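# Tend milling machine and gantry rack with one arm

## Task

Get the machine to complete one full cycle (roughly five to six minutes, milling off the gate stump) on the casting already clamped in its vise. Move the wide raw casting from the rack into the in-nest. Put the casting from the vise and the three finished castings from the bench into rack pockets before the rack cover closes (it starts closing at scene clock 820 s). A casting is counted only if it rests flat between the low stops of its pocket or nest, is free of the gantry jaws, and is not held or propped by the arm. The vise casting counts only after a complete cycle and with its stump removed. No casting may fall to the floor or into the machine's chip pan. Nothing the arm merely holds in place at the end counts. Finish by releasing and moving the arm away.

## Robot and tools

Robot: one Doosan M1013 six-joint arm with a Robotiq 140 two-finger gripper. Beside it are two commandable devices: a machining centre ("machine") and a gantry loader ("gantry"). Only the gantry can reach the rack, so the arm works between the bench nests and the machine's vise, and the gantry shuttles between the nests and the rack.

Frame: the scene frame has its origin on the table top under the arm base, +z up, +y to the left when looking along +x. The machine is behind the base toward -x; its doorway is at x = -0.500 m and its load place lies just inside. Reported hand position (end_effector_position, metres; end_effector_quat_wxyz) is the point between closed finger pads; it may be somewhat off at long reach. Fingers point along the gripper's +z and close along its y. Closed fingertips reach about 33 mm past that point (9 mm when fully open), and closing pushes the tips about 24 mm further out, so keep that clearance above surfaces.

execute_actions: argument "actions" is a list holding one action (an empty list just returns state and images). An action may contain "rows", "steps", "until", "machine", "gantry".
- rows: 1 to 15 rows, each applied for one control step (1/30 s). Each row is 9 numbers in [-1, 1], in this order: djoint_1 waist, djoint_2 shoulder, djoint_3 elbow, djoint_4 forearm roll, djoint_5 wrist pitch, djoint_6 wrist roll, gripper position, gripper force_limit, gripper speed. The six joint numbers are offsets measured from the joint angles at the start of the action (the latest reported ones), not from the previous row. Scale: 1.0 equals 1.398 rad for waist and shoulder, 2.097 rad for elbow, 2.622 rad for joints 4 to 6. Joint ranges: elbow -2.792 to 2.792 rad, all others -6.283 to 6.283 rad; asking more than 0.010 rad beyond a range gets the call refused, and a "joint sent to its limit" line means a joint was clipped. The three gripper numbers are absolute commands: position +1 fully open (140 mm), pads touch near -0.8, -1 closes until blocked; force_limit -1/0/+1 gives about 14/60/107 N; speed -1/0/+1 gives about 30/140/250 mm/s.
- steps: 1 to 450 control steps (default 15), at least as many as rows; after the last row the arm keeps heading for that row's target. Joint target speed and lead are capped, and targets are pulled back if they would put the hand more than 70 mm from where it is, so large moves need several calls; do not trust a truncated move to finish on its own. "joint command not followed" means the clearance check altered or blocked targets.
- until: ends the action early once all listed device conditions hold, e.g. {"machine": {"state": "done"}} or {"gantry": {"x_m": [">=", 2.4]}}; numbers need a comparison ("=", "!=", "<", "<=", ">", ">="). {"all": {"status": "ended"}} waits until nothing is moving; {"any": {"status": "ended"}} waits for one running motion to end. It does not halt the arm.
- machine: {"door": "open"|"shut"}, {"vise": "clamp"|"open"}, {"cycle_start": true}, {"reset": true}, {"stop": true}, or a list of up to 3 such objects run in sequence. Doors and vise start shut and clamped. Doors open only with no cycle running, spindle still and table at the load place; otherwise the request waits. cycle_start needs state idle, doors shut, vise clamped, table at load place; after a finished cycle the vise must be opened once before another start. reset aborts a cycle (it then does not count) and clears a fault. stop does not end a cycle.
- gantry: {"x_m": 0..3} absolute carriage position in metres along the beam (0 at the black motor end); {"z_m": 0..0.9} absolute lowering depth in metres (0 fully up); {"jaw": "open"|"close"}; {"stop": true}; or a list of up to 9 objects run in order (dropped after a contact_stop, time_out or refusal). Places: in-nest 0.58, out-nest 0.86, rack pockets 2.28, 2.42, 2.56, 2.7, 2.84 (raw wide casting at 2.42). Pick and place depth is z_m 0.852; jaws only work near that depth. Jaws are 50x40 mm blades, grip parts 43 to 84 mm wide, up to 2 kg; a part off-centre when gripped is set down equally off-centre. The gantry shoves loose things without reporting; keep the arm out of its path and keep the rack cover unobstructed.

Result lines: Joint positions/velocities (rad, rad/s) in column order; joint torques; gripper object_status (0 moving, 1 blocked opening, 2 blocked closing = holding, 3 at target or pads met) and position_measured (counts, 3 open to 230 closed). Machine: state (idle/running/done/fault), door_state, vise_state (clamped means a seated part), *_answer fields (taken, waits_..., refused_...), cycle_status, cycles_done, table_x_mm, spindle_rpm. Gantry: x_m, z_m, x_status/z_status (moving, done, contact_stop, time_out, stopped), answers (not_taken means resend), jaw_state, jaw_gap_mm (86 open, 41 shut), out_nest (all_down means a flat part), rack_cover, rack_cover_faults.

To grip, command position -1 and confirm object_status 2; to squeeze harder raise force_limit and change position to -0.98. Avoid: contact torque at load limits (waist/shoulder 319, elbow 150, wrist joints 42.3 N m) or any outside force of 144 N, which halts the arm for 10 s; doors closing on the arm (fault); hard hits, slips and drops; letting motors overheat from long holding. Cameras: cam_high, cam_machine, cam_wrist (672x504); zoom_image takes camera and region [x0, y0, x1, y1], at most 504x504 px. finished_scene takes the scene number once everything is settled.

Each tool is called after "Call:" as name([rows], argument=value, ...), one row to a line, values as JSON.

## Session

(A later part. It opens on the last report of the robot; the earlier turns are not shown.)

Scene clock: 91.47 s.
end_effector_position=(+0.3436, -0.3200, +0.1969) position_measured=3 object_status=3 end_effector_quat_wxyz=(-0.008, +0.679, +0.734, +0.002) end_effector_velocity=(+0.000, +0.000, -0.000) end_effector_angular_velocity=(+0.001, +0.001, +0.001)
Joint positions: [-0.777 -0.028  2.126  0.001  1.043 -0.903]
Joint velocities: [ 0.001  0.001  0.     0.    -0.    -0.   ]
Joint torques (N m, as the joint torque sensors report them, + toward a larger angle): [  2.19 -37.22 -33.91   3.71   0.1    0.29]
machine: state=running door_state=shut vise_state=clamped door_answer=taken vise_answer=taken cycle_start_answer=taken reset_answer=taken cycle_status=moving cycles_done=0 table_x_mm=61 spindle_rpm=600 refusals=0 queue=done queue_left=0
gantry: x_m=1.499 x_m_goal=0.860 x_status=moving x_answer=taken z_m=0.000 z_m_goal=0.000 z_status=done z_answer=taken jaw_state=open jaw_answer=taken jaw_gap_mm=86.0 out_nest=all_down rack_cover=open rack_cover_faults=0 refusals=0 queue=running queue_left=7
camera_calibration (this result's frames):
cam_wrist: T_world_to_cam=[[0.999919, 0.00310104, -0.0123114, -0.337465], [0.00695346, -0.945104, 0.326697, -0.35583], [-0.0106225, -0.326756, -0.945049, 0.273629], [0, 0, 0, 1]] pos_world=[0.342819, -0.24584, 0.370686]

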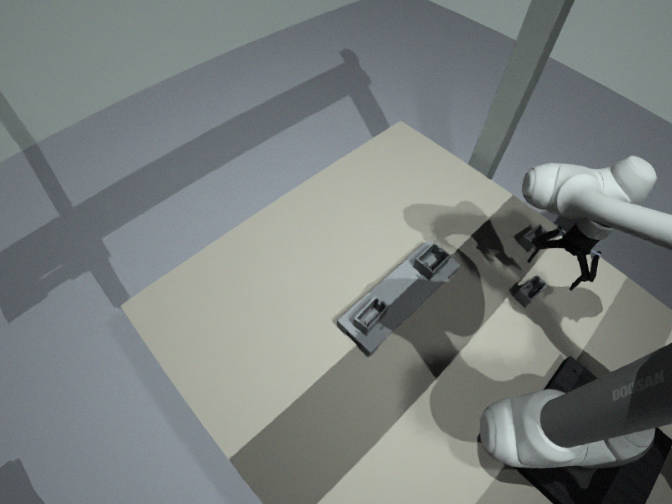

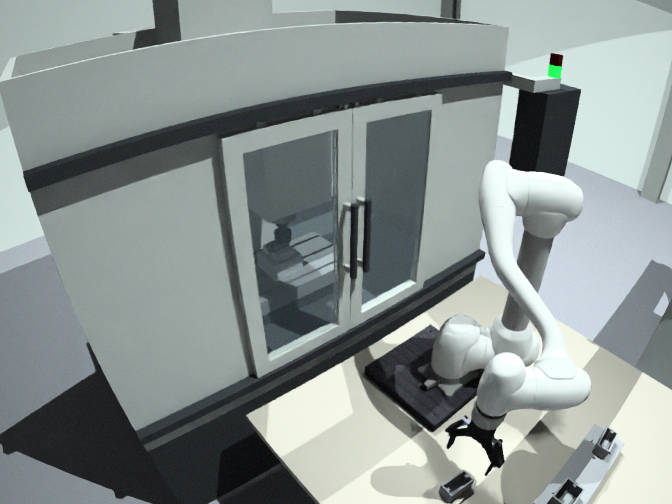

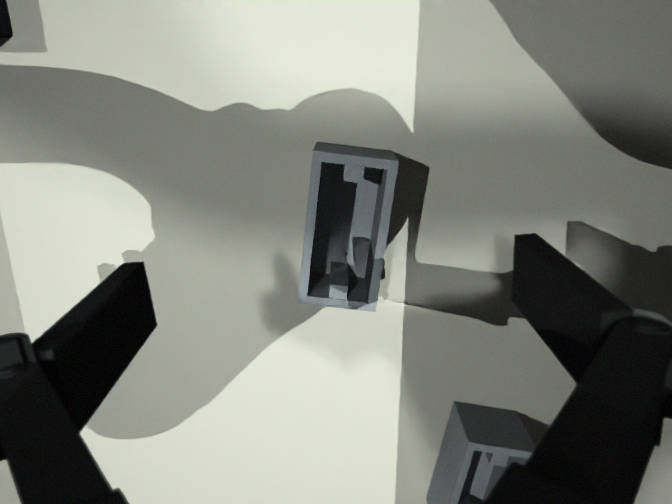

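Call:
execute_actions([
  {"rows":[[-0.013,0.03,0,0,-0.016,0.035,0.2,0,0],[-0.013,0.03,0,0,-0.016,0.035,0.2,0,0],[-0.013,0.03,0,0,-0.016,0.035,0.2,0,0],[-0.013,0.03,0,0,-0.016,0.035,0.2,0,0],[-0.013,0.1,0.025,0,-0.07,0.035,0.2,0,0],[-0.013,0.163,0.052,0,-0.128,0.035,0.2,0,0]],"steps":35},
])

Call:
execute_actions([
  {"rows":[[0,0,0,0,0,0,-1,0,0]],"steps":25},
])

Scene clock: 102.83 s.
end_effector_position=(+0.3493, -0.3391, +0.0406) position_measured=104 object_status=3 end_effector_quat_wxyz=(-0.009, +0.718, +0.696, +0.001) end_effector_velocity=(-0.000, +0.000, -0.001) end_effector_angular_velocity=(+0.001, +0.001, +0.002)
Joint positions: [-0.795  0.2    2.235  0.001  0.707 -0.811]
Joint velocities: [ 0.     0.002 -0.    -0.     0.    -0.001]
Joint torques (N m, as the joint torque sensors report them, + toward a larger angle): [  1.59 -48.35 -25.36   3.19   0.18   0.4 ]
machine: state=running door_state=shut vise_state=clamped door_answer=taken vise_answer=taken cycle_start_answer=taken reset_answer=taken cycle_status=moving cycles_done=0 table_x_mm=153 spindle_rpm=600 refusals=0 queue=done queue_left=0
gantry: x_m=2.280 x_m_goal=2.280 x_status=done x_answer=taken z_m=0.000 z_m_goal=0.000 z_status=done z_answer=taken jaw_state=open jaw_answer=taken jaw_gap_mm=86.0 out_nest=all_up rack_cover=open rack_cover_faults=0 refusals=0 queue=done queue_left=0
camera_calibration (this result's frames):
cam_wrist: T_world_to_cam=[[0.994153, -0.106942, -0.0149578, -0.380199], [-0.096206, -0.940093, 0.327063, -0.285088], [-0.0490385, -0.323712, -0.944884, 0.134209], [0, 0, 0, 1]] pos_world=[0.35713, -0.265223, 0.214367]

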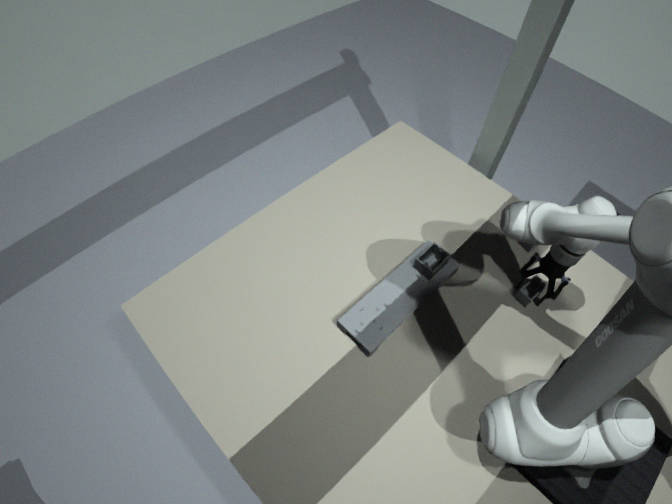

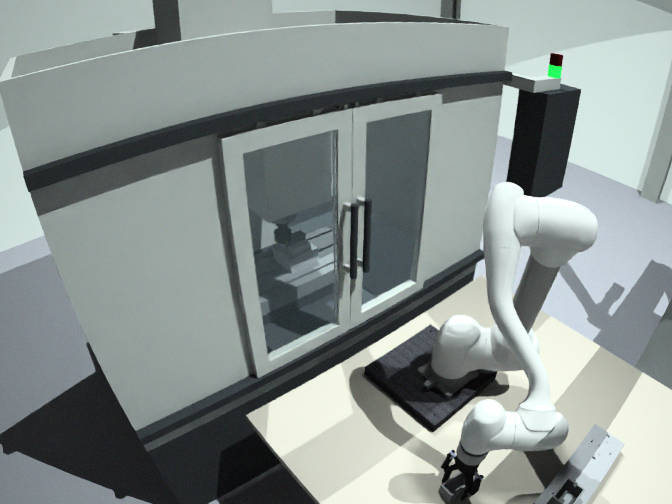

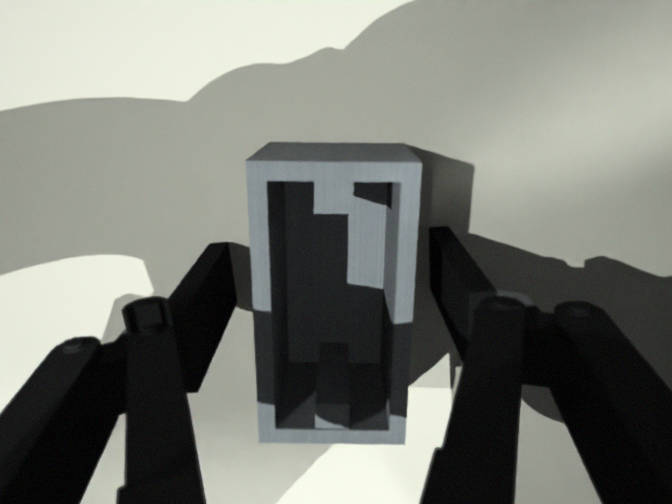

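Scene clock: 113.00 s.
end_effector_position=(+0.3549, -0.3431, +0.0442) position_measured=154 object_status=2 end_effector_quat_wxyz=(-0.002, +0.719, +0.695, +0.002) end_effector_velocity=(+0.001, +0.000, +0.000) end_effector_angular_velocity=(-0.001, -0.000, +0.001)
Joint positions: [-0.794  0.198  2.228  0.006  0.704 -0.811]
Joint velocities: [ 0.001 -0.    -0.    -0.    -0.001  0.   ]
Joint torques (N m, as the joint torque sensors report them, + toward a larger angle): [ -1.92 -33.43 -17.59  -0.48  -0.57   0.63]
FORCE FAULT: contact force on the arm reached its limit, and the arm stopped for 10 seconds. The contact can be on any part of the arm, not only on its tool. The arm's remaining commands of this call were not run. The arm holds still and accepts commands again. Move the arm away from the contact; if what it grips holds it there, let go first. Pushing or pulling that hard again can fault the arm again.
machine: state=running door_state=shut vise_state=clamped door_answer=taken vise_answer=taken cycle_start_answer=taken reset_answer=taken cycle_status=moving cycles_done=0 table_x_mm=235 spindle_rpm=600 refusals=0 queue=done queue_left=0
gantry: x_m=2.280 x_m_goal=2.280 x_status=done x_answer=taken z_m=0.000 z_m_goal=0.000 z_status=done z_answer=taken jaw_state=open jaw_answer=taken jaw_gap_mm=86.0 out_nest=all_up rack_cover=open rack_cover_faults=0 refusals=0 queue=done queue_left=0
camera_calibration (this result's frames):
cam_wrist: T_world_to_cam=[[0.993963, -0.109655, -0.00368801, -0.387457], [-0.10218, -0.937403, 0.332919, -0.286761], [-0.0399636, -0.330533, -0.942948, 0.130906], [0, 0, 0, 1]] pos_world=[0.361048, -0.268028, 0.217477]

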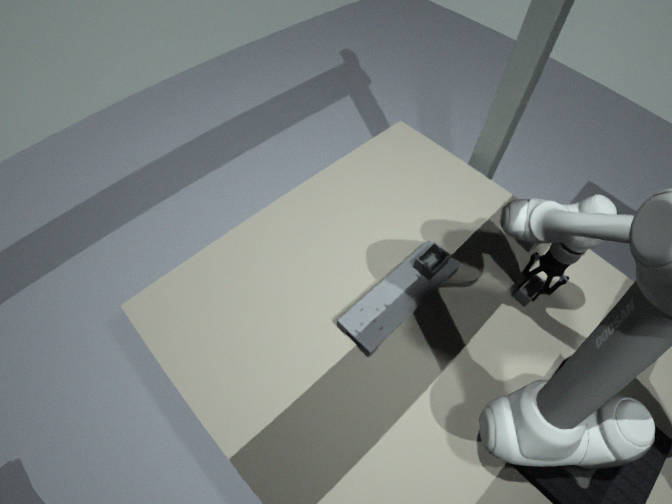

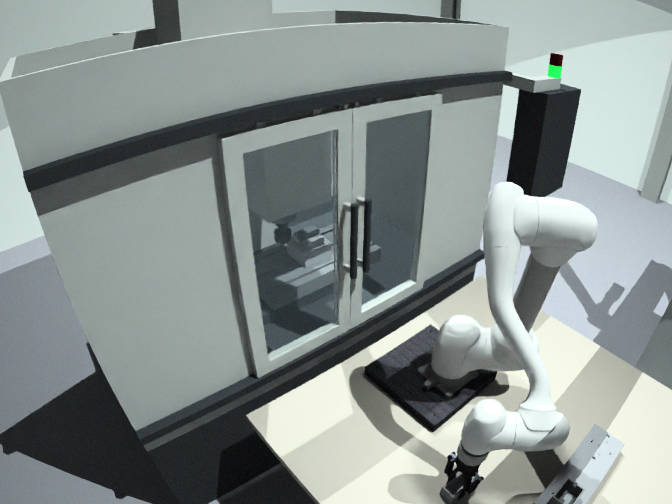

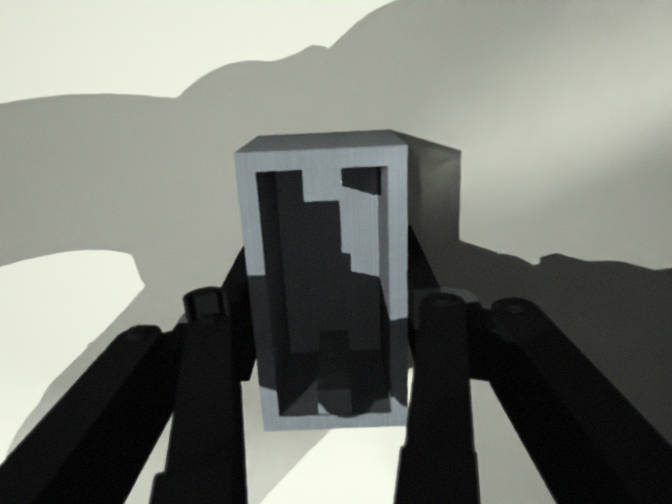

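Call:
execute_actions([
  {"rows":[[0,-0.12,-0.05,0,0.11,0,-1,0,0]],"steps":18},
])

Call:
execute_actions([
  {"rows":[],"steps":1},
])

Scene clock: 118.90 s.
end_effector_position=(+0.3508, -0.3382, +0.1703) position_measured=154 object_status=2 end_effector_quat_wxyz=(-0.010, +0.719, +0.695, +0.003) end_effector_velocity=(+0.000, -0.000, +0.001) end_effector_angular_velocity=(-0.002, -0.001, +0.001)
Joint positions: [-0.794  0.03   2.124  0.006  0.992 -0.811]
Joint velocities: [ 0.001 -0.002 -0.    -0.001  0.     0.001]
Joint torques (N m, as the joint torque sensors report them, + toward a larger angle): [  0.31 -39.71 -34.7    3.74   0.15   0.37]
machine: state=running door_state=shut vise_state=clamped door_answer=taken vise_answer=taken cycle_start_answer=taken reset_answer=taken cycle_status=moving cycles_done=0 table_x_mm=283 spindle_rpm=600 refusals=0 queue=done queue_left=0
gantry: x_m=2.280 x_m_goal=2.280 x_status=done x_answer=taken z_m=0.000 z_m_goal=0.000 z_status=done z_answer=taken jaw_state=open jaw_answer=taken jaw_gap_mm=86.0 out_nest=all_up rack_cover=open rack_cover_faults=0 refusals=0 queue=done queue_left=0
camera_calibration (this result's frames):
cam_wrist: T_world_to_cam=[[0.994011, -0.108269, -0.0148272, -0.380017], [-0.097767, -0.941689, 0.321968, -0.325625], [-0.0488216, -0.31859, -0.946634, 0.259059], [0, 0, 0, 1]] pos_world=[0.358553, -0.265248, 0.34444]

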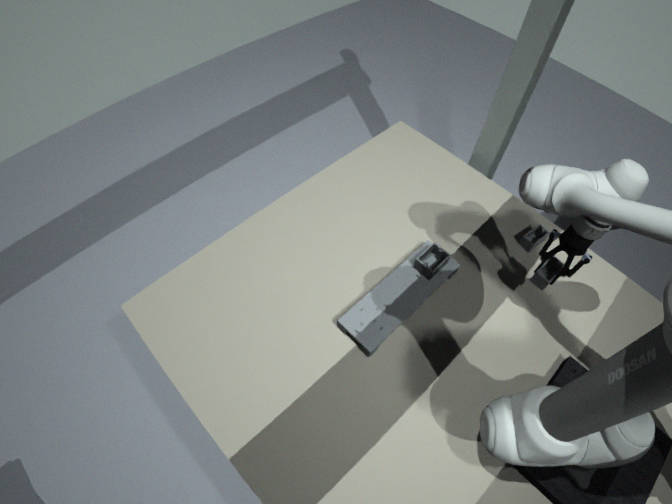

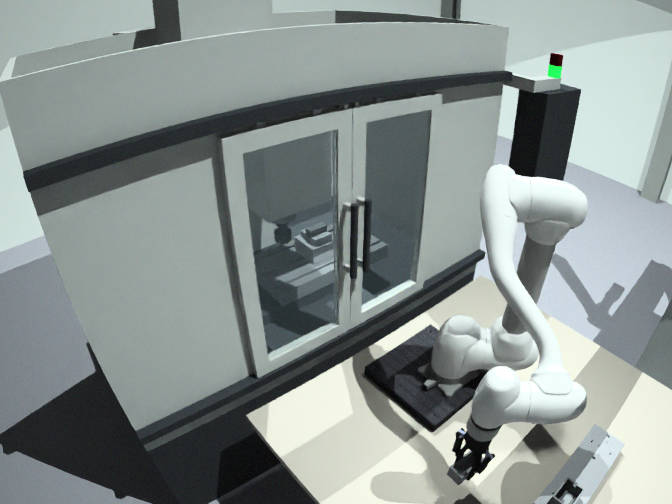

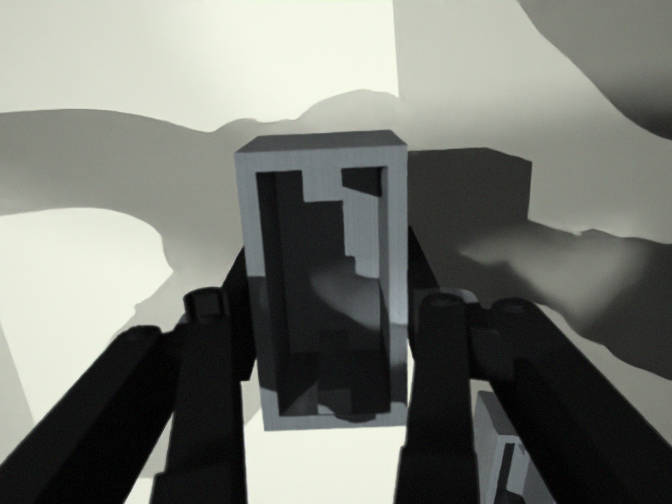

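Call:
execute_actions([
  {"rows":[[0.722,0.179,-0.136,-0.002,0.011,0.343,-1,0,0]],"steps":55},
])

Call:
execute_actions([
  {"rows":[[0,0.03,0.003,0,-0.018,0,-1,0,0],[0,0.05,0.005,0,-0.032,0,-1,0,0],[0,0.05,0.005,0,-0.032,0,-1,0,0],[0,0.05,0.005,0,-0.032,0,-1,0,0],[0,0.05,0.005,0,-0.032,0,-1,0,0],[0,0.05,0.005,0,-0.032,0,-1,0,0],[0,0.063,0.007,0,-0.039,0,-1,0,0]],"steps":28},
])

Scene clock: 126.57 s.
end_effector_position=(+0.6355, +0.1414, +0.1660) position_measured=154 object_status=2 end_effector_quat_wxyz=(-0.008, +0.678, +0.735, +0.002) end_effector_velocity=(+0.000, +0.001, +0.001) end_effector_angular_velocity=(+0.000, -0.001, +0.001)
Joint positions: [0.215 0.281 1.838 0.001 1.021 0.088]
Joint velocities: [ 0.001 -0.001 -0.     0.    -0.    -0.   ]
Joint torques (N m, as the joint torque sensors report them, + toward a larger angle): [  3.6  -66.96 -35.93   4.25  -0.11   0.52]
machine: state=running door_state=shut vise_state=clamped door_answer=taken vise_answer=taken cycle_start_answer=taken reset_answer=taken cycle_status=moving cycles_done=0 table_x_mm=332 spindle_rpm=600 refusals=0 queue=done queue_left=0
gantry: x_m=2.280 x_m_goal=2.280 x_status=done x_answer=taken z_m=0.000 z_m_goal=0.000 z_status=done z_answer=taken jaw_state=open jaw_answer=taken jaw_gap_mm=86.0 out_nest=all_up rack_cover=open rack_cover_faults=0 refusals=0 queue=done queue_left=0
camera_calibration (this result's frames):
cam_wrist: T_world_to_cam=[[0.999917, 0.00466788, -0.0120269, -0.631356], [0.00834075, -0.945115, 0.326632, 0.087455], [-0.00984211, -0.326705, -0.945075, 0.397783], [0, 0, 0, 1]] pos_world=[0.634489, 0.21556, 0.339776]

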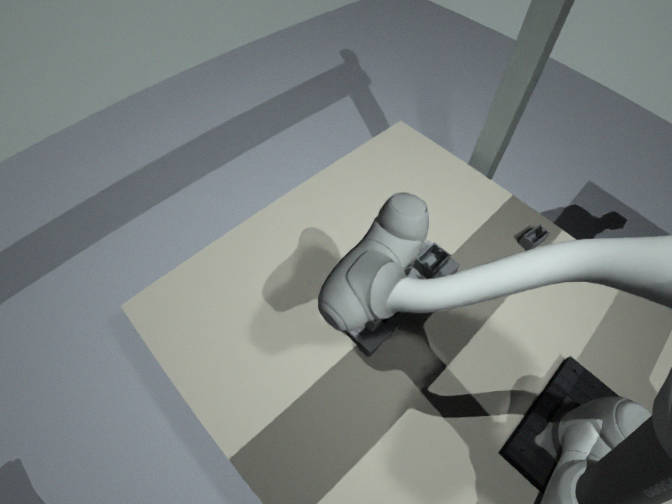

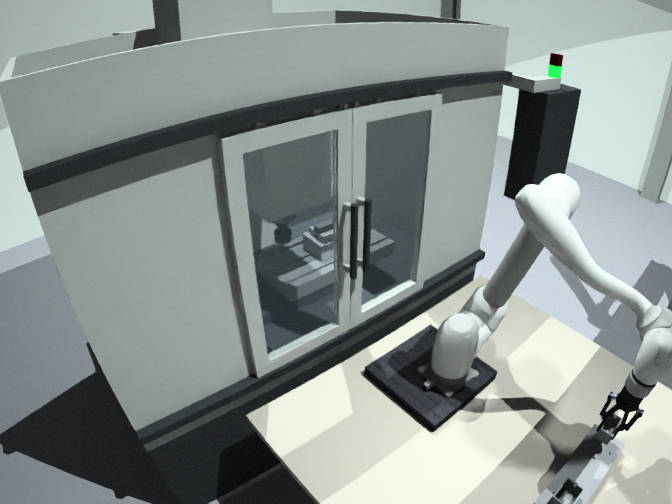

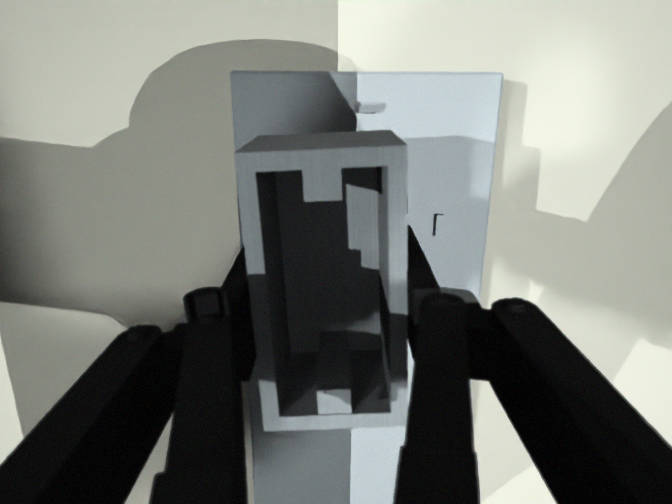

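Scene clock: 127.50 s.
end_effector_position=(+0.6537, +0.1454, +0.1010) position_measured=154 object_status=2 end_effector_quat_wxyz=(-0.008, +0.678, +0.735, +0.002) end_effector_velocity=(+0.000, -0.001, +0.000) end_effector_angular_velocity=(+0.000, -0.001, -0.000)
Joint positions: [0.215 0.369 1.853 0.001 0.919 0.088]
Joint velocities: [-0.001 -0.001  0.    -0.    -0.    -0.001]
Joint torques (N m, as the joint torque sensors report them, + toward a larger angle): [  3.44 -70.37 -32.12   4.23   0.    -0.1 ]
machine: state=running door_state=shut vise_state=clamped door_answer=taken vise_answer=taken cycle_start_answer=taken reset_answer=taken cycle_status=moving cycles_done=0 table_x_mm=324 spindle_rpm=600 refusals=0 queue=done queue_left=0
gantry: x_m=2.280 x_m_goal=2.280 x_status=done x_answer=taken z_m=0.000 z_m_goal=0.000 z_status=done z_answer=taken jaw_state=open jaw_answer=taken jaw_gap_mm=86.0 out_nest=all_up rack_cover=open rack_cover_faults=0 refusals=0 queue=done queue_left=0
camera_calibration (this result's frames):
cam_wrist: T_world_to_cam=[[0.99991, 0.00462223, -0.0125928, -0.650301], [0.00848383, -0.945072, 0.326753, 0.112203], [-0.0103907, -0.326831, -0.945026, 0.338231], [0, 0, 0, 1]] pos_world=[0.652805, 0.21959, 0.274786]

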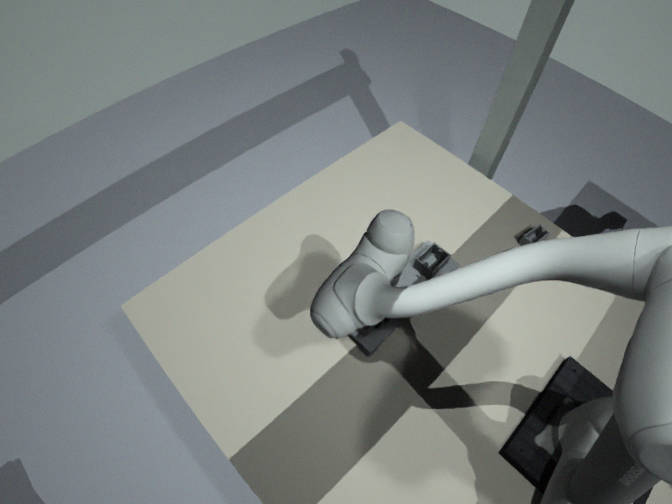

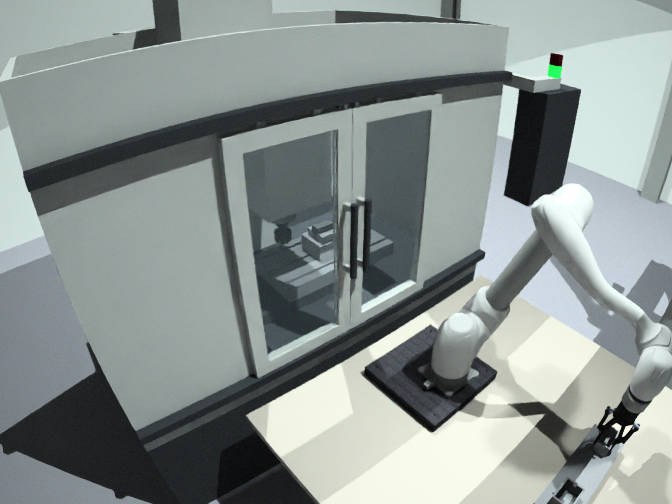

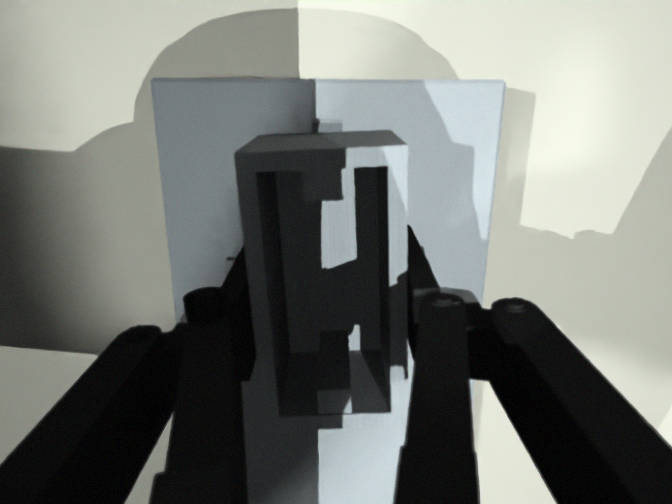

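Call:
execute_actions([
  {"rows":[[-0.006,0,0,0,0,0,-1,0,0],[-0.006,0,0,0,0,0,-1,0,0],[-0.006,0,0,0,0,0,-1,0,0],[-0.006,0,0,0,0,0,-1,0,0],[-0.006,0.008,0,0,-0.004,0,-1,0,0],[-0.006,0.008,0,0,-0.004,0,-1,0,0],[-0.006,0.008,0,0,-0.004,0,-1,0,0],[-0.006,0.008,0,0,-0.004,0,-1,0,0],[-0.006,0.008,0,0,-0.004,0,-1,0,0],[-0.006,0.008,0,0,-0.004,0,0.3,0,0]],"steps":28},
])

Call:
execute_actions([
  {"rows":[[0,-0.12,0,0,0.064,0,0.3,0,0]],"steps":22},
])

Scene clock: 145.10 s.
end_effector_position=(+0.6569, +0.1403, +0.0952) position_measured=154 object_status=2 end_effector_quat_wxyz=(-0.008, +0.681, +0.732, +0.001) end_effector_velocity=(+0.001, -0.001, +0.001) end_effector_angular_velocity=(+0.000, -0.002, -0.000)
Joint positions: [0.207 0.378 1.853 0.001 0.911 0.088]
Joint velocities: [-0.001 -0.002 -0.    -0.    -0.001 -0.   ]
Joint torques (N m, as the joint torque sensors report them, + toward a larger angle): [  0.08 -56.87 -25.65   3.71  -2.47  -0.02]
FORCE FAULT: contact force on the arm reached its limit, and the arm stopped for 10 seconds. The contact can be on any part of the arm, not only on its tool. The arm's remaining commands of this call were not run. The arm holds still and accepts commands again. Move the arm away from the contact; if what it grips holds it there, let go first. Pushing or pulling that hard again can fault the arm again.
machine: state=running door_state=shut vise_state=clamped door_answer=taken vise_answer=taken cycle_start_answer=taken reset_answer=taken cycle_status=moving cycles_done=0 table_x_mm=182 spindle_rpm=600 refusals=0 queue=done queue_left=0
gantry: x_m=2.280 x_m_goal=2.280 x_status=done x_answer=taken z_m=0.000 z_m_goal=0.000 z_status=done z_answer=taken jaw_state=open jaw_answer=taken jaw_gap_mm=86.0 out_nest=some_down rack_cover=open rack_cover_faults=0 refusals=0 queue=done queue_left=0
camera_calibration (this result's frames):
cam_wrist: T_world_to_cam=[[0.999905, -0.00374063, -0.0132861, -0.652278], [0.000808664, -0.945047, 0.326933, 0.11431], [-0.0137789, -0.326912, -0.944954, 0.333305], [0, 0, 0, 1]] pos_world=[0.656716, 0.21455, 0.26892]

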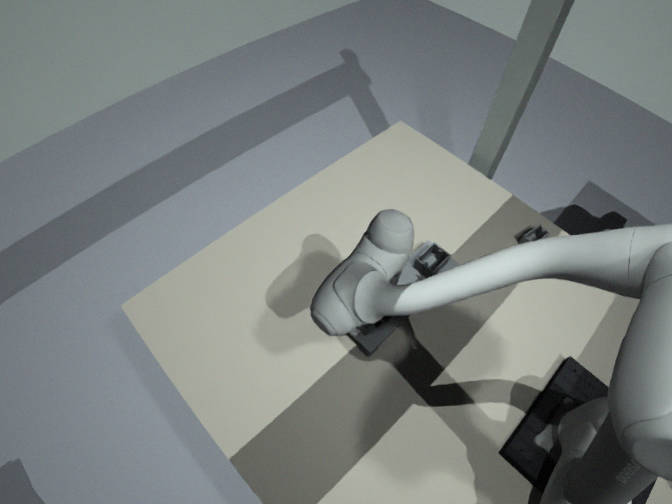

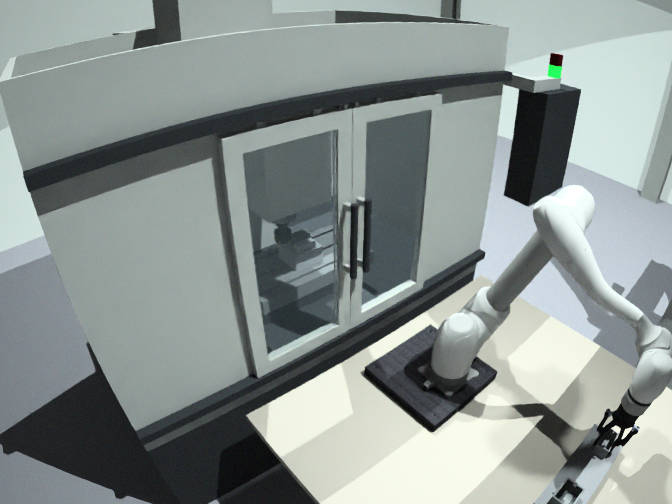

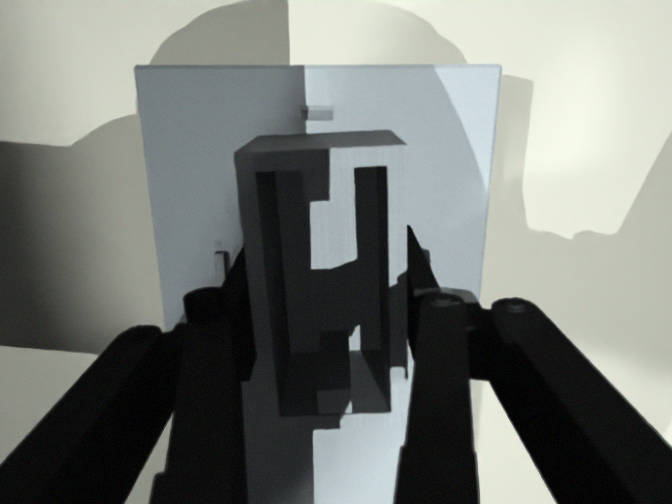

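Scene clock: 145.83 s.
end_effector_position=(+0.6101, +0.1313, +0.2042) position_measured=91 object_status=3 end_effector_quat_wxyz=(-0.008, +0.681, +0.732, +0.001) end_effector_velocity=(-0.000, +0.000, -0.000) end_effector_angular_velocity=(-0.000, +0.001, +0.000)
Joint positions: [0.207 0.21  1.853 0.001 1.079 0.088]
Joint velocities: [ 0.  0.  0. -0. -0.  0.]
Joint torques (N m, as the joint torque sensors report them, + toward a larger angle): [  3.66 -57.77 -33.71   4.04   0.29   0.51]
machine: state=running door_state=shut vise_state=clamped door_answer=taken vise_answer=taken cycle_start_answer=taken reset_answer=taken cycle_status=moving cycles_done=0 table_x_mm=176 spindle_rpm=600 refusals=0 queue=done queue_left=0
gantry: x_m=2.280 x_m_goal=2.280 x_status=done x_answer=taken z_m=0.000 z_m_goal=0.000 z_status=done z_answer=taken jaw_state=open jaw_answer=taken jaw_gap_mm=86.0 out_nest=all_down rack_cover=open rack_cover_faults=0 refusals=0 queue=done queue_left=0
camera_calibration (this result's frames):
cam_wrist: T_world_to_cam=[[0.999905, -0.00365625, -0.0133114, -0.604131], [0.000895938, -0.945065, 0.326882, 0.0701046], [-0.0137753, -0.326863, -0.944971, 0.432703], [0, 0, 0, 1]] pos_world=[0.609972, 0.205479, 0.377934]

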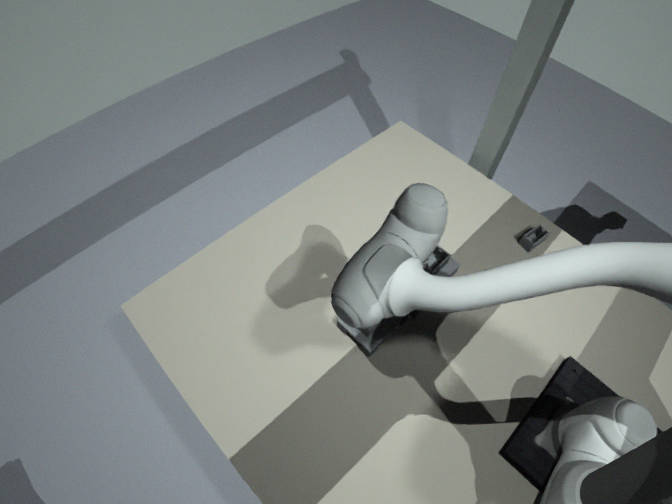

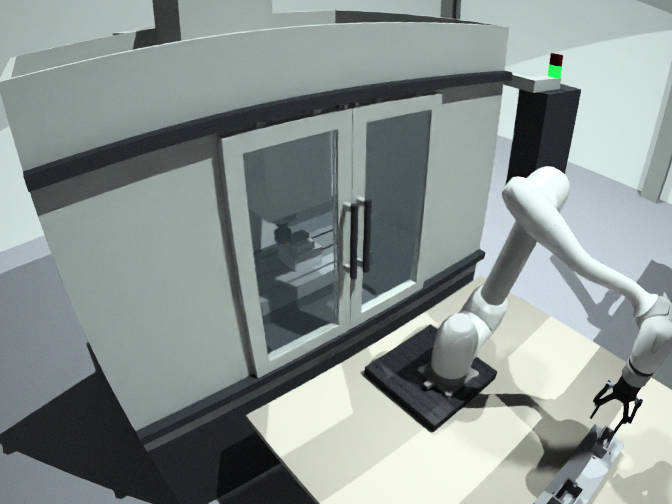

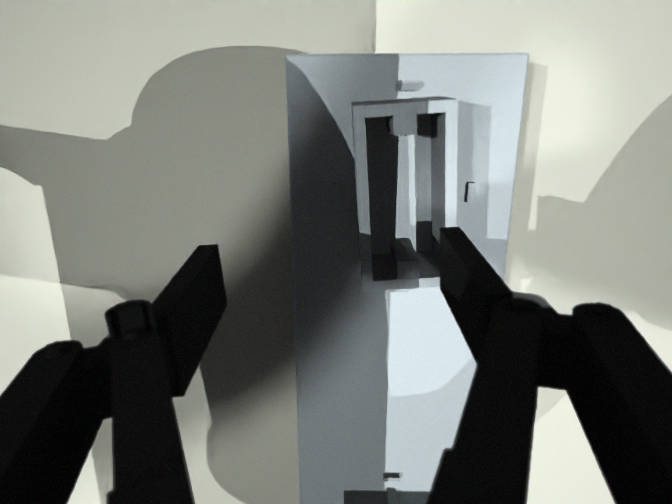

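Call:
execute_actions([
  {"rows":[[-0.785,0.09,-0.071,0,0.008,-0.421,1,0,0]],"steps":55},
])

Call:
execute_actions([
  {"gantry":[{"x_m":0.86},{"z_m":0.852},{"jaw":"close"},{"z_m":0},{"x_m":2.42},{"z_m":0.852},{"jaw":"open"},{"z_m":0}],"steps":1},
])

Scene clock: 153.57 s.
end_effector_position=(+0.4459, -0.5485, +0.1877) position_measured=3 object_status=3 end_effector_quat_wxyz=(-0.007, +0.679, +0.734, +0.001) end_effector_velocity=(-0.001, -0.001, -0.001) end_effector_angular_velocity=(+0.002, +0.001, -0.002)
Joint positions: [-0.89   0.336  1.704  0.001  1.1   -1.015]
Joint velocities: [-0.002  0.002  0.     0.     0.    -0.001]
Joint torques (N m, as the joint torque sensors report them, + toward a larger angle): [ -1.77 -70.69 -36.41   4.21   0.18   0.23]
machine: state=running door_state=shut vise_state=clamped door_answer=taken vise_answer=taken cycle_start_answer=taken reset_answer=taken cycle_status=moving cycles_done=0 table_x_mm=113 spindle_rpm=600 refusals=0 queue=done queue_left=0
gantry: x_m=2.280 x_m_goal=2.280 x_status=done x_answer=taken z_m=0.000 z_m_goal=0.000 z_status=done z_answer=taken jaw_state=open jaw_answer=taken jaw_gap_mm=86.0 out_nest=all_down rack_cover=open rack_cover_faults=0 refusals=0 queue=done queue_left=0
camera_calibration (this result's frames):
cam_wrist: T_world_to_cam=[[0.99993, 0.00266968, -0.0115552, -0.439532], [0.00632071, -0.944387, 0.328775, -0.56919], [-0.0100349, -0.328825, -0.944338, 0.189837], [0, 0, 0, 1]] pos_world=[0.445004, -0.47394, 0.361326]

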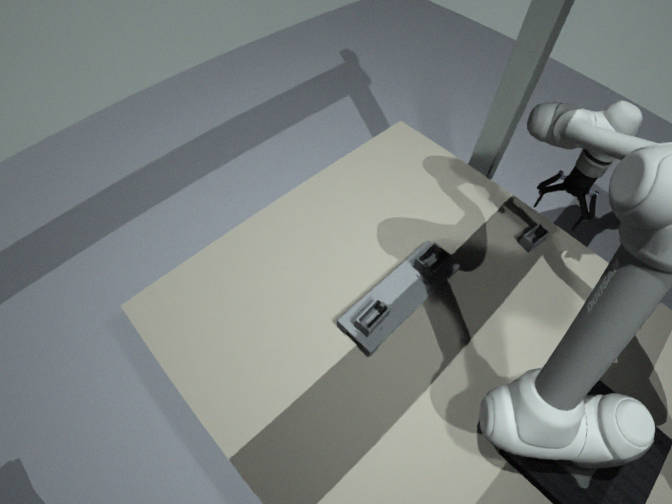

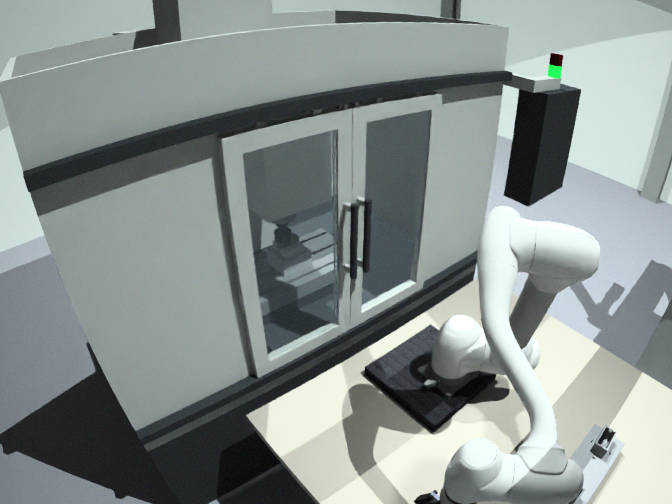

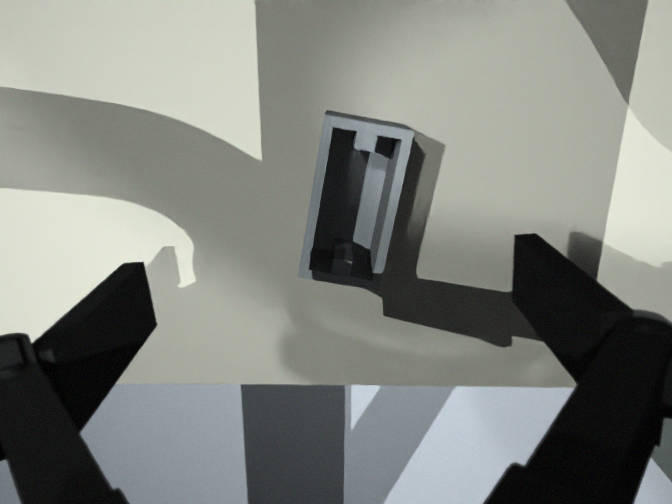

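Scene clock: 153.60 s.
end_effector_position=(+0.4459, -0.5485, +0.1877) position_measured=3 object_status=3 end_effector_quat_wxyz=(-0.007, +0.679, +0.734, +0.001) end_effector_velocity=(-0.001, -0.001, -0.001) end_effector_angular_velocity=(+0.001, +0.001, -0.002)
Joint positions: [-0.89   0.336  1.704  0.001  1.1   -1.015]
Joint velocities: [-0.002  0.001  0.    -0.    -0.    -0.   ]
Joint torques (N m, as the joint torque sensors report them, + toward a larger angle): [  1.68 -73.45 -37.59   4.37   0.26   0.25]
machine: state=running door_state=shut vise_state=clamped door_answer=taken vise_answer=taken cycle_start_answer=taken reset_answer=taken cycle_status=moving cycles_done=0 table_x_mm=113 spindle_rpm=600 refusals=0 queue=done queue_left=0
gantry: x_m=2.279 x_m_goal=0.860 x_status=moving x_answer=taken z_m=0.000 z_m_goal=0.000 z_status=done z_answer=taken jaw_state=open jaw_answer=taken jaw_gap_mm=86.0 out_nest=all_down rack_cover=open rack_cover_faults=0 refusals=0 queue=running queue_left=7
camera_calibration (this result's frames):
cam_wrist: T_world_to_cam=[[0.99993, 0.002624, -0.0115556, -0.439529], [0.0062777, -0.944387, 0.328775, -0.569193], [-0.0100502, -0.328825, -0.944337, 0.189836], [0, 0, 0, 1]] pos_world=[0.444979, -0.473962, 0.361326]

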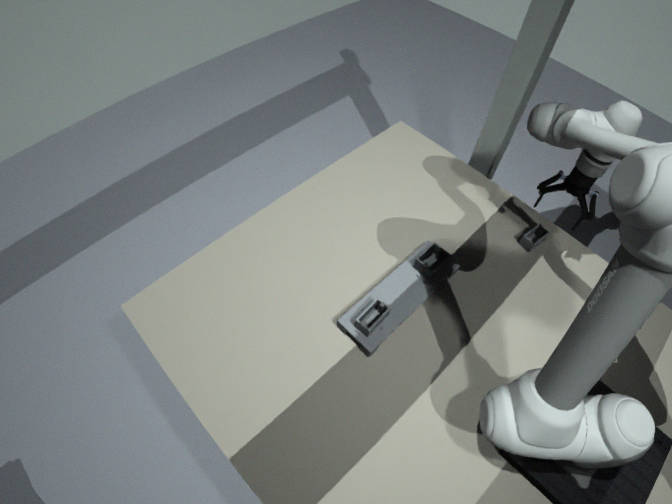

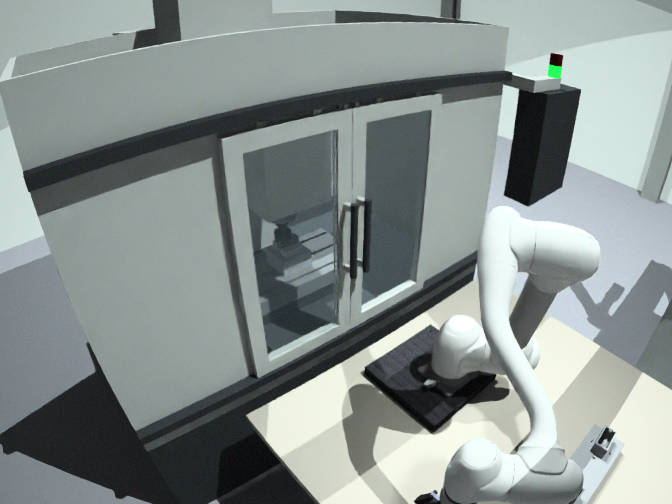

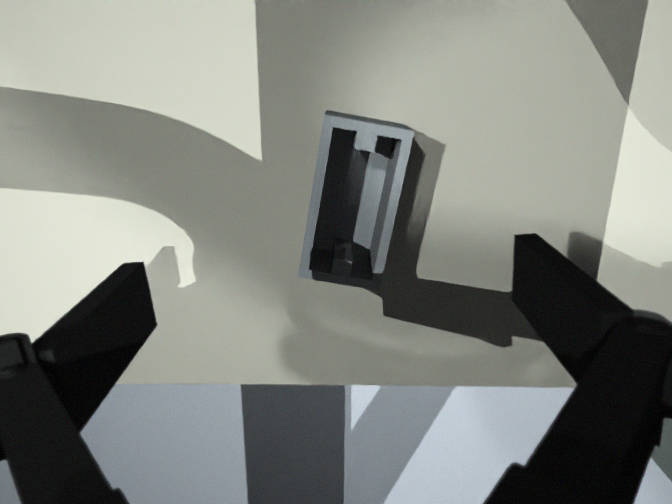

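Call:
execute_actions([
  {"rows":[[0.007,0.02,0.01,0,-0.018,0.076,0.2,0,0],[0.007,0.02,0.01,0,-0.018,0.076,0.2,0,0],[0.007,0.02,0.01,0,-0.018,0.076,0.2,0,0],[0.007,0.02,0.01,0,-0.018,0.076,0.2,0,0],[0.007,0.06,0.03,0,-0.055,0.076,0.2,0,0],[0.007,0.093,0.046,0,-0.085,0.076,0.2,0,0]],"steps":35},
])

Scene clock: 165.53 s.
end_effector_position=(+0.4520, -0.5453, +0.0508) position_measured=104 object_status=3 end_effector_quat_wxyz=(-0.009, +0.745, +0.666, +0.001) end_effector_velocity=(+0.000, -0.000, +0.001) end_effector_angular_velocity=(-0.001, -0.000, +0.001)
Joint positions: [-0.881  0.466  1.8    0.001  0.877 -0.816]
Joint velocities: [ 0.    -0.001 -0.    -0.    -0.    -0.   ]
Joint torques (N m, as the joint torque sensors report them, + toward a larger angle): [  3.83 -76.41 -29.92   3.18   0.15   0.19]
machine: state=running door_state=shut vise_state=clamped door_answer=taken vise_answer=taken cycle_start_answer=taken reset_answer=taken cycle_status=moving cycles_done=0 table_x_mm=16 spindle_rpm=600 refusals=0 queue=done queue_left=0
gantry: x_m=2.420 x_m_goal=2.420 x_status=done x_answer=taken z_m=0.000 z_m_goal=0.000 z_status=done z_answer=taken jaw_state=open jaw_answer=taken jaw_gap_mm=86.0 out_nest=all_up rack_cover=open rack_cover_faults=0 refusals=0 queue=done queue_left=0
camera_calibration (this result's frames):
cam_wrist: T_world_to_cam=[[0.982457, -0.185784, -0.0162005, -0.54181], [-0.170293, -0.929155, 0.328132, -0.432996], [-0.0760143, -0.319617, -0.944493, 0.0964451], [0, 0, 0, 1]] pos_world=[0.4659, -0.472155, 0.224394]

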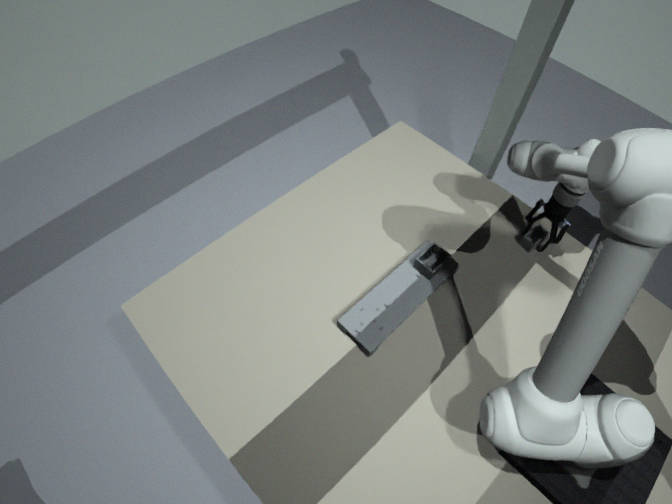

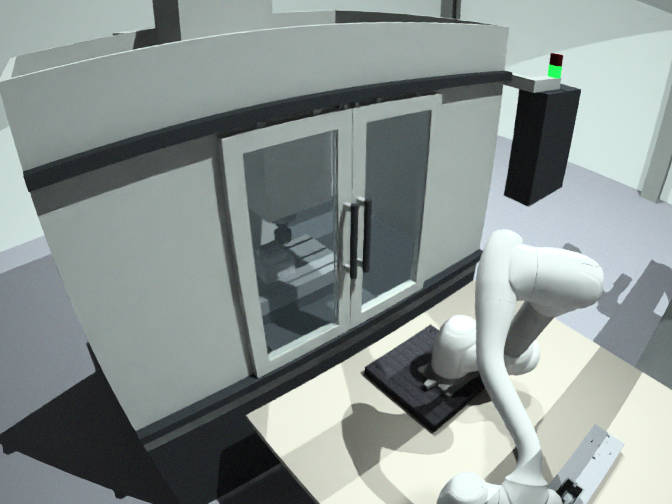

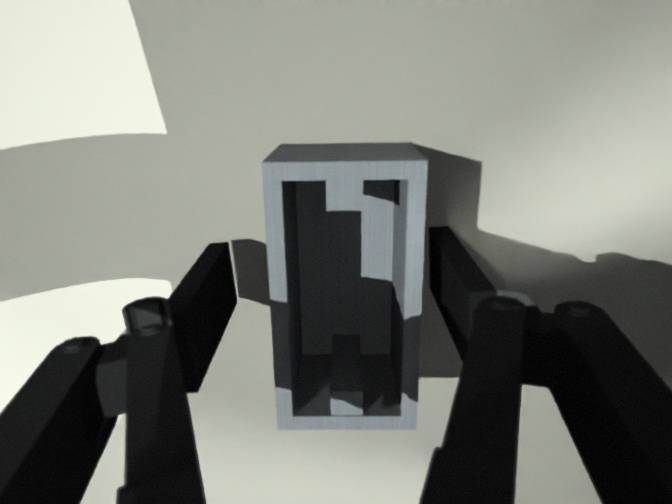

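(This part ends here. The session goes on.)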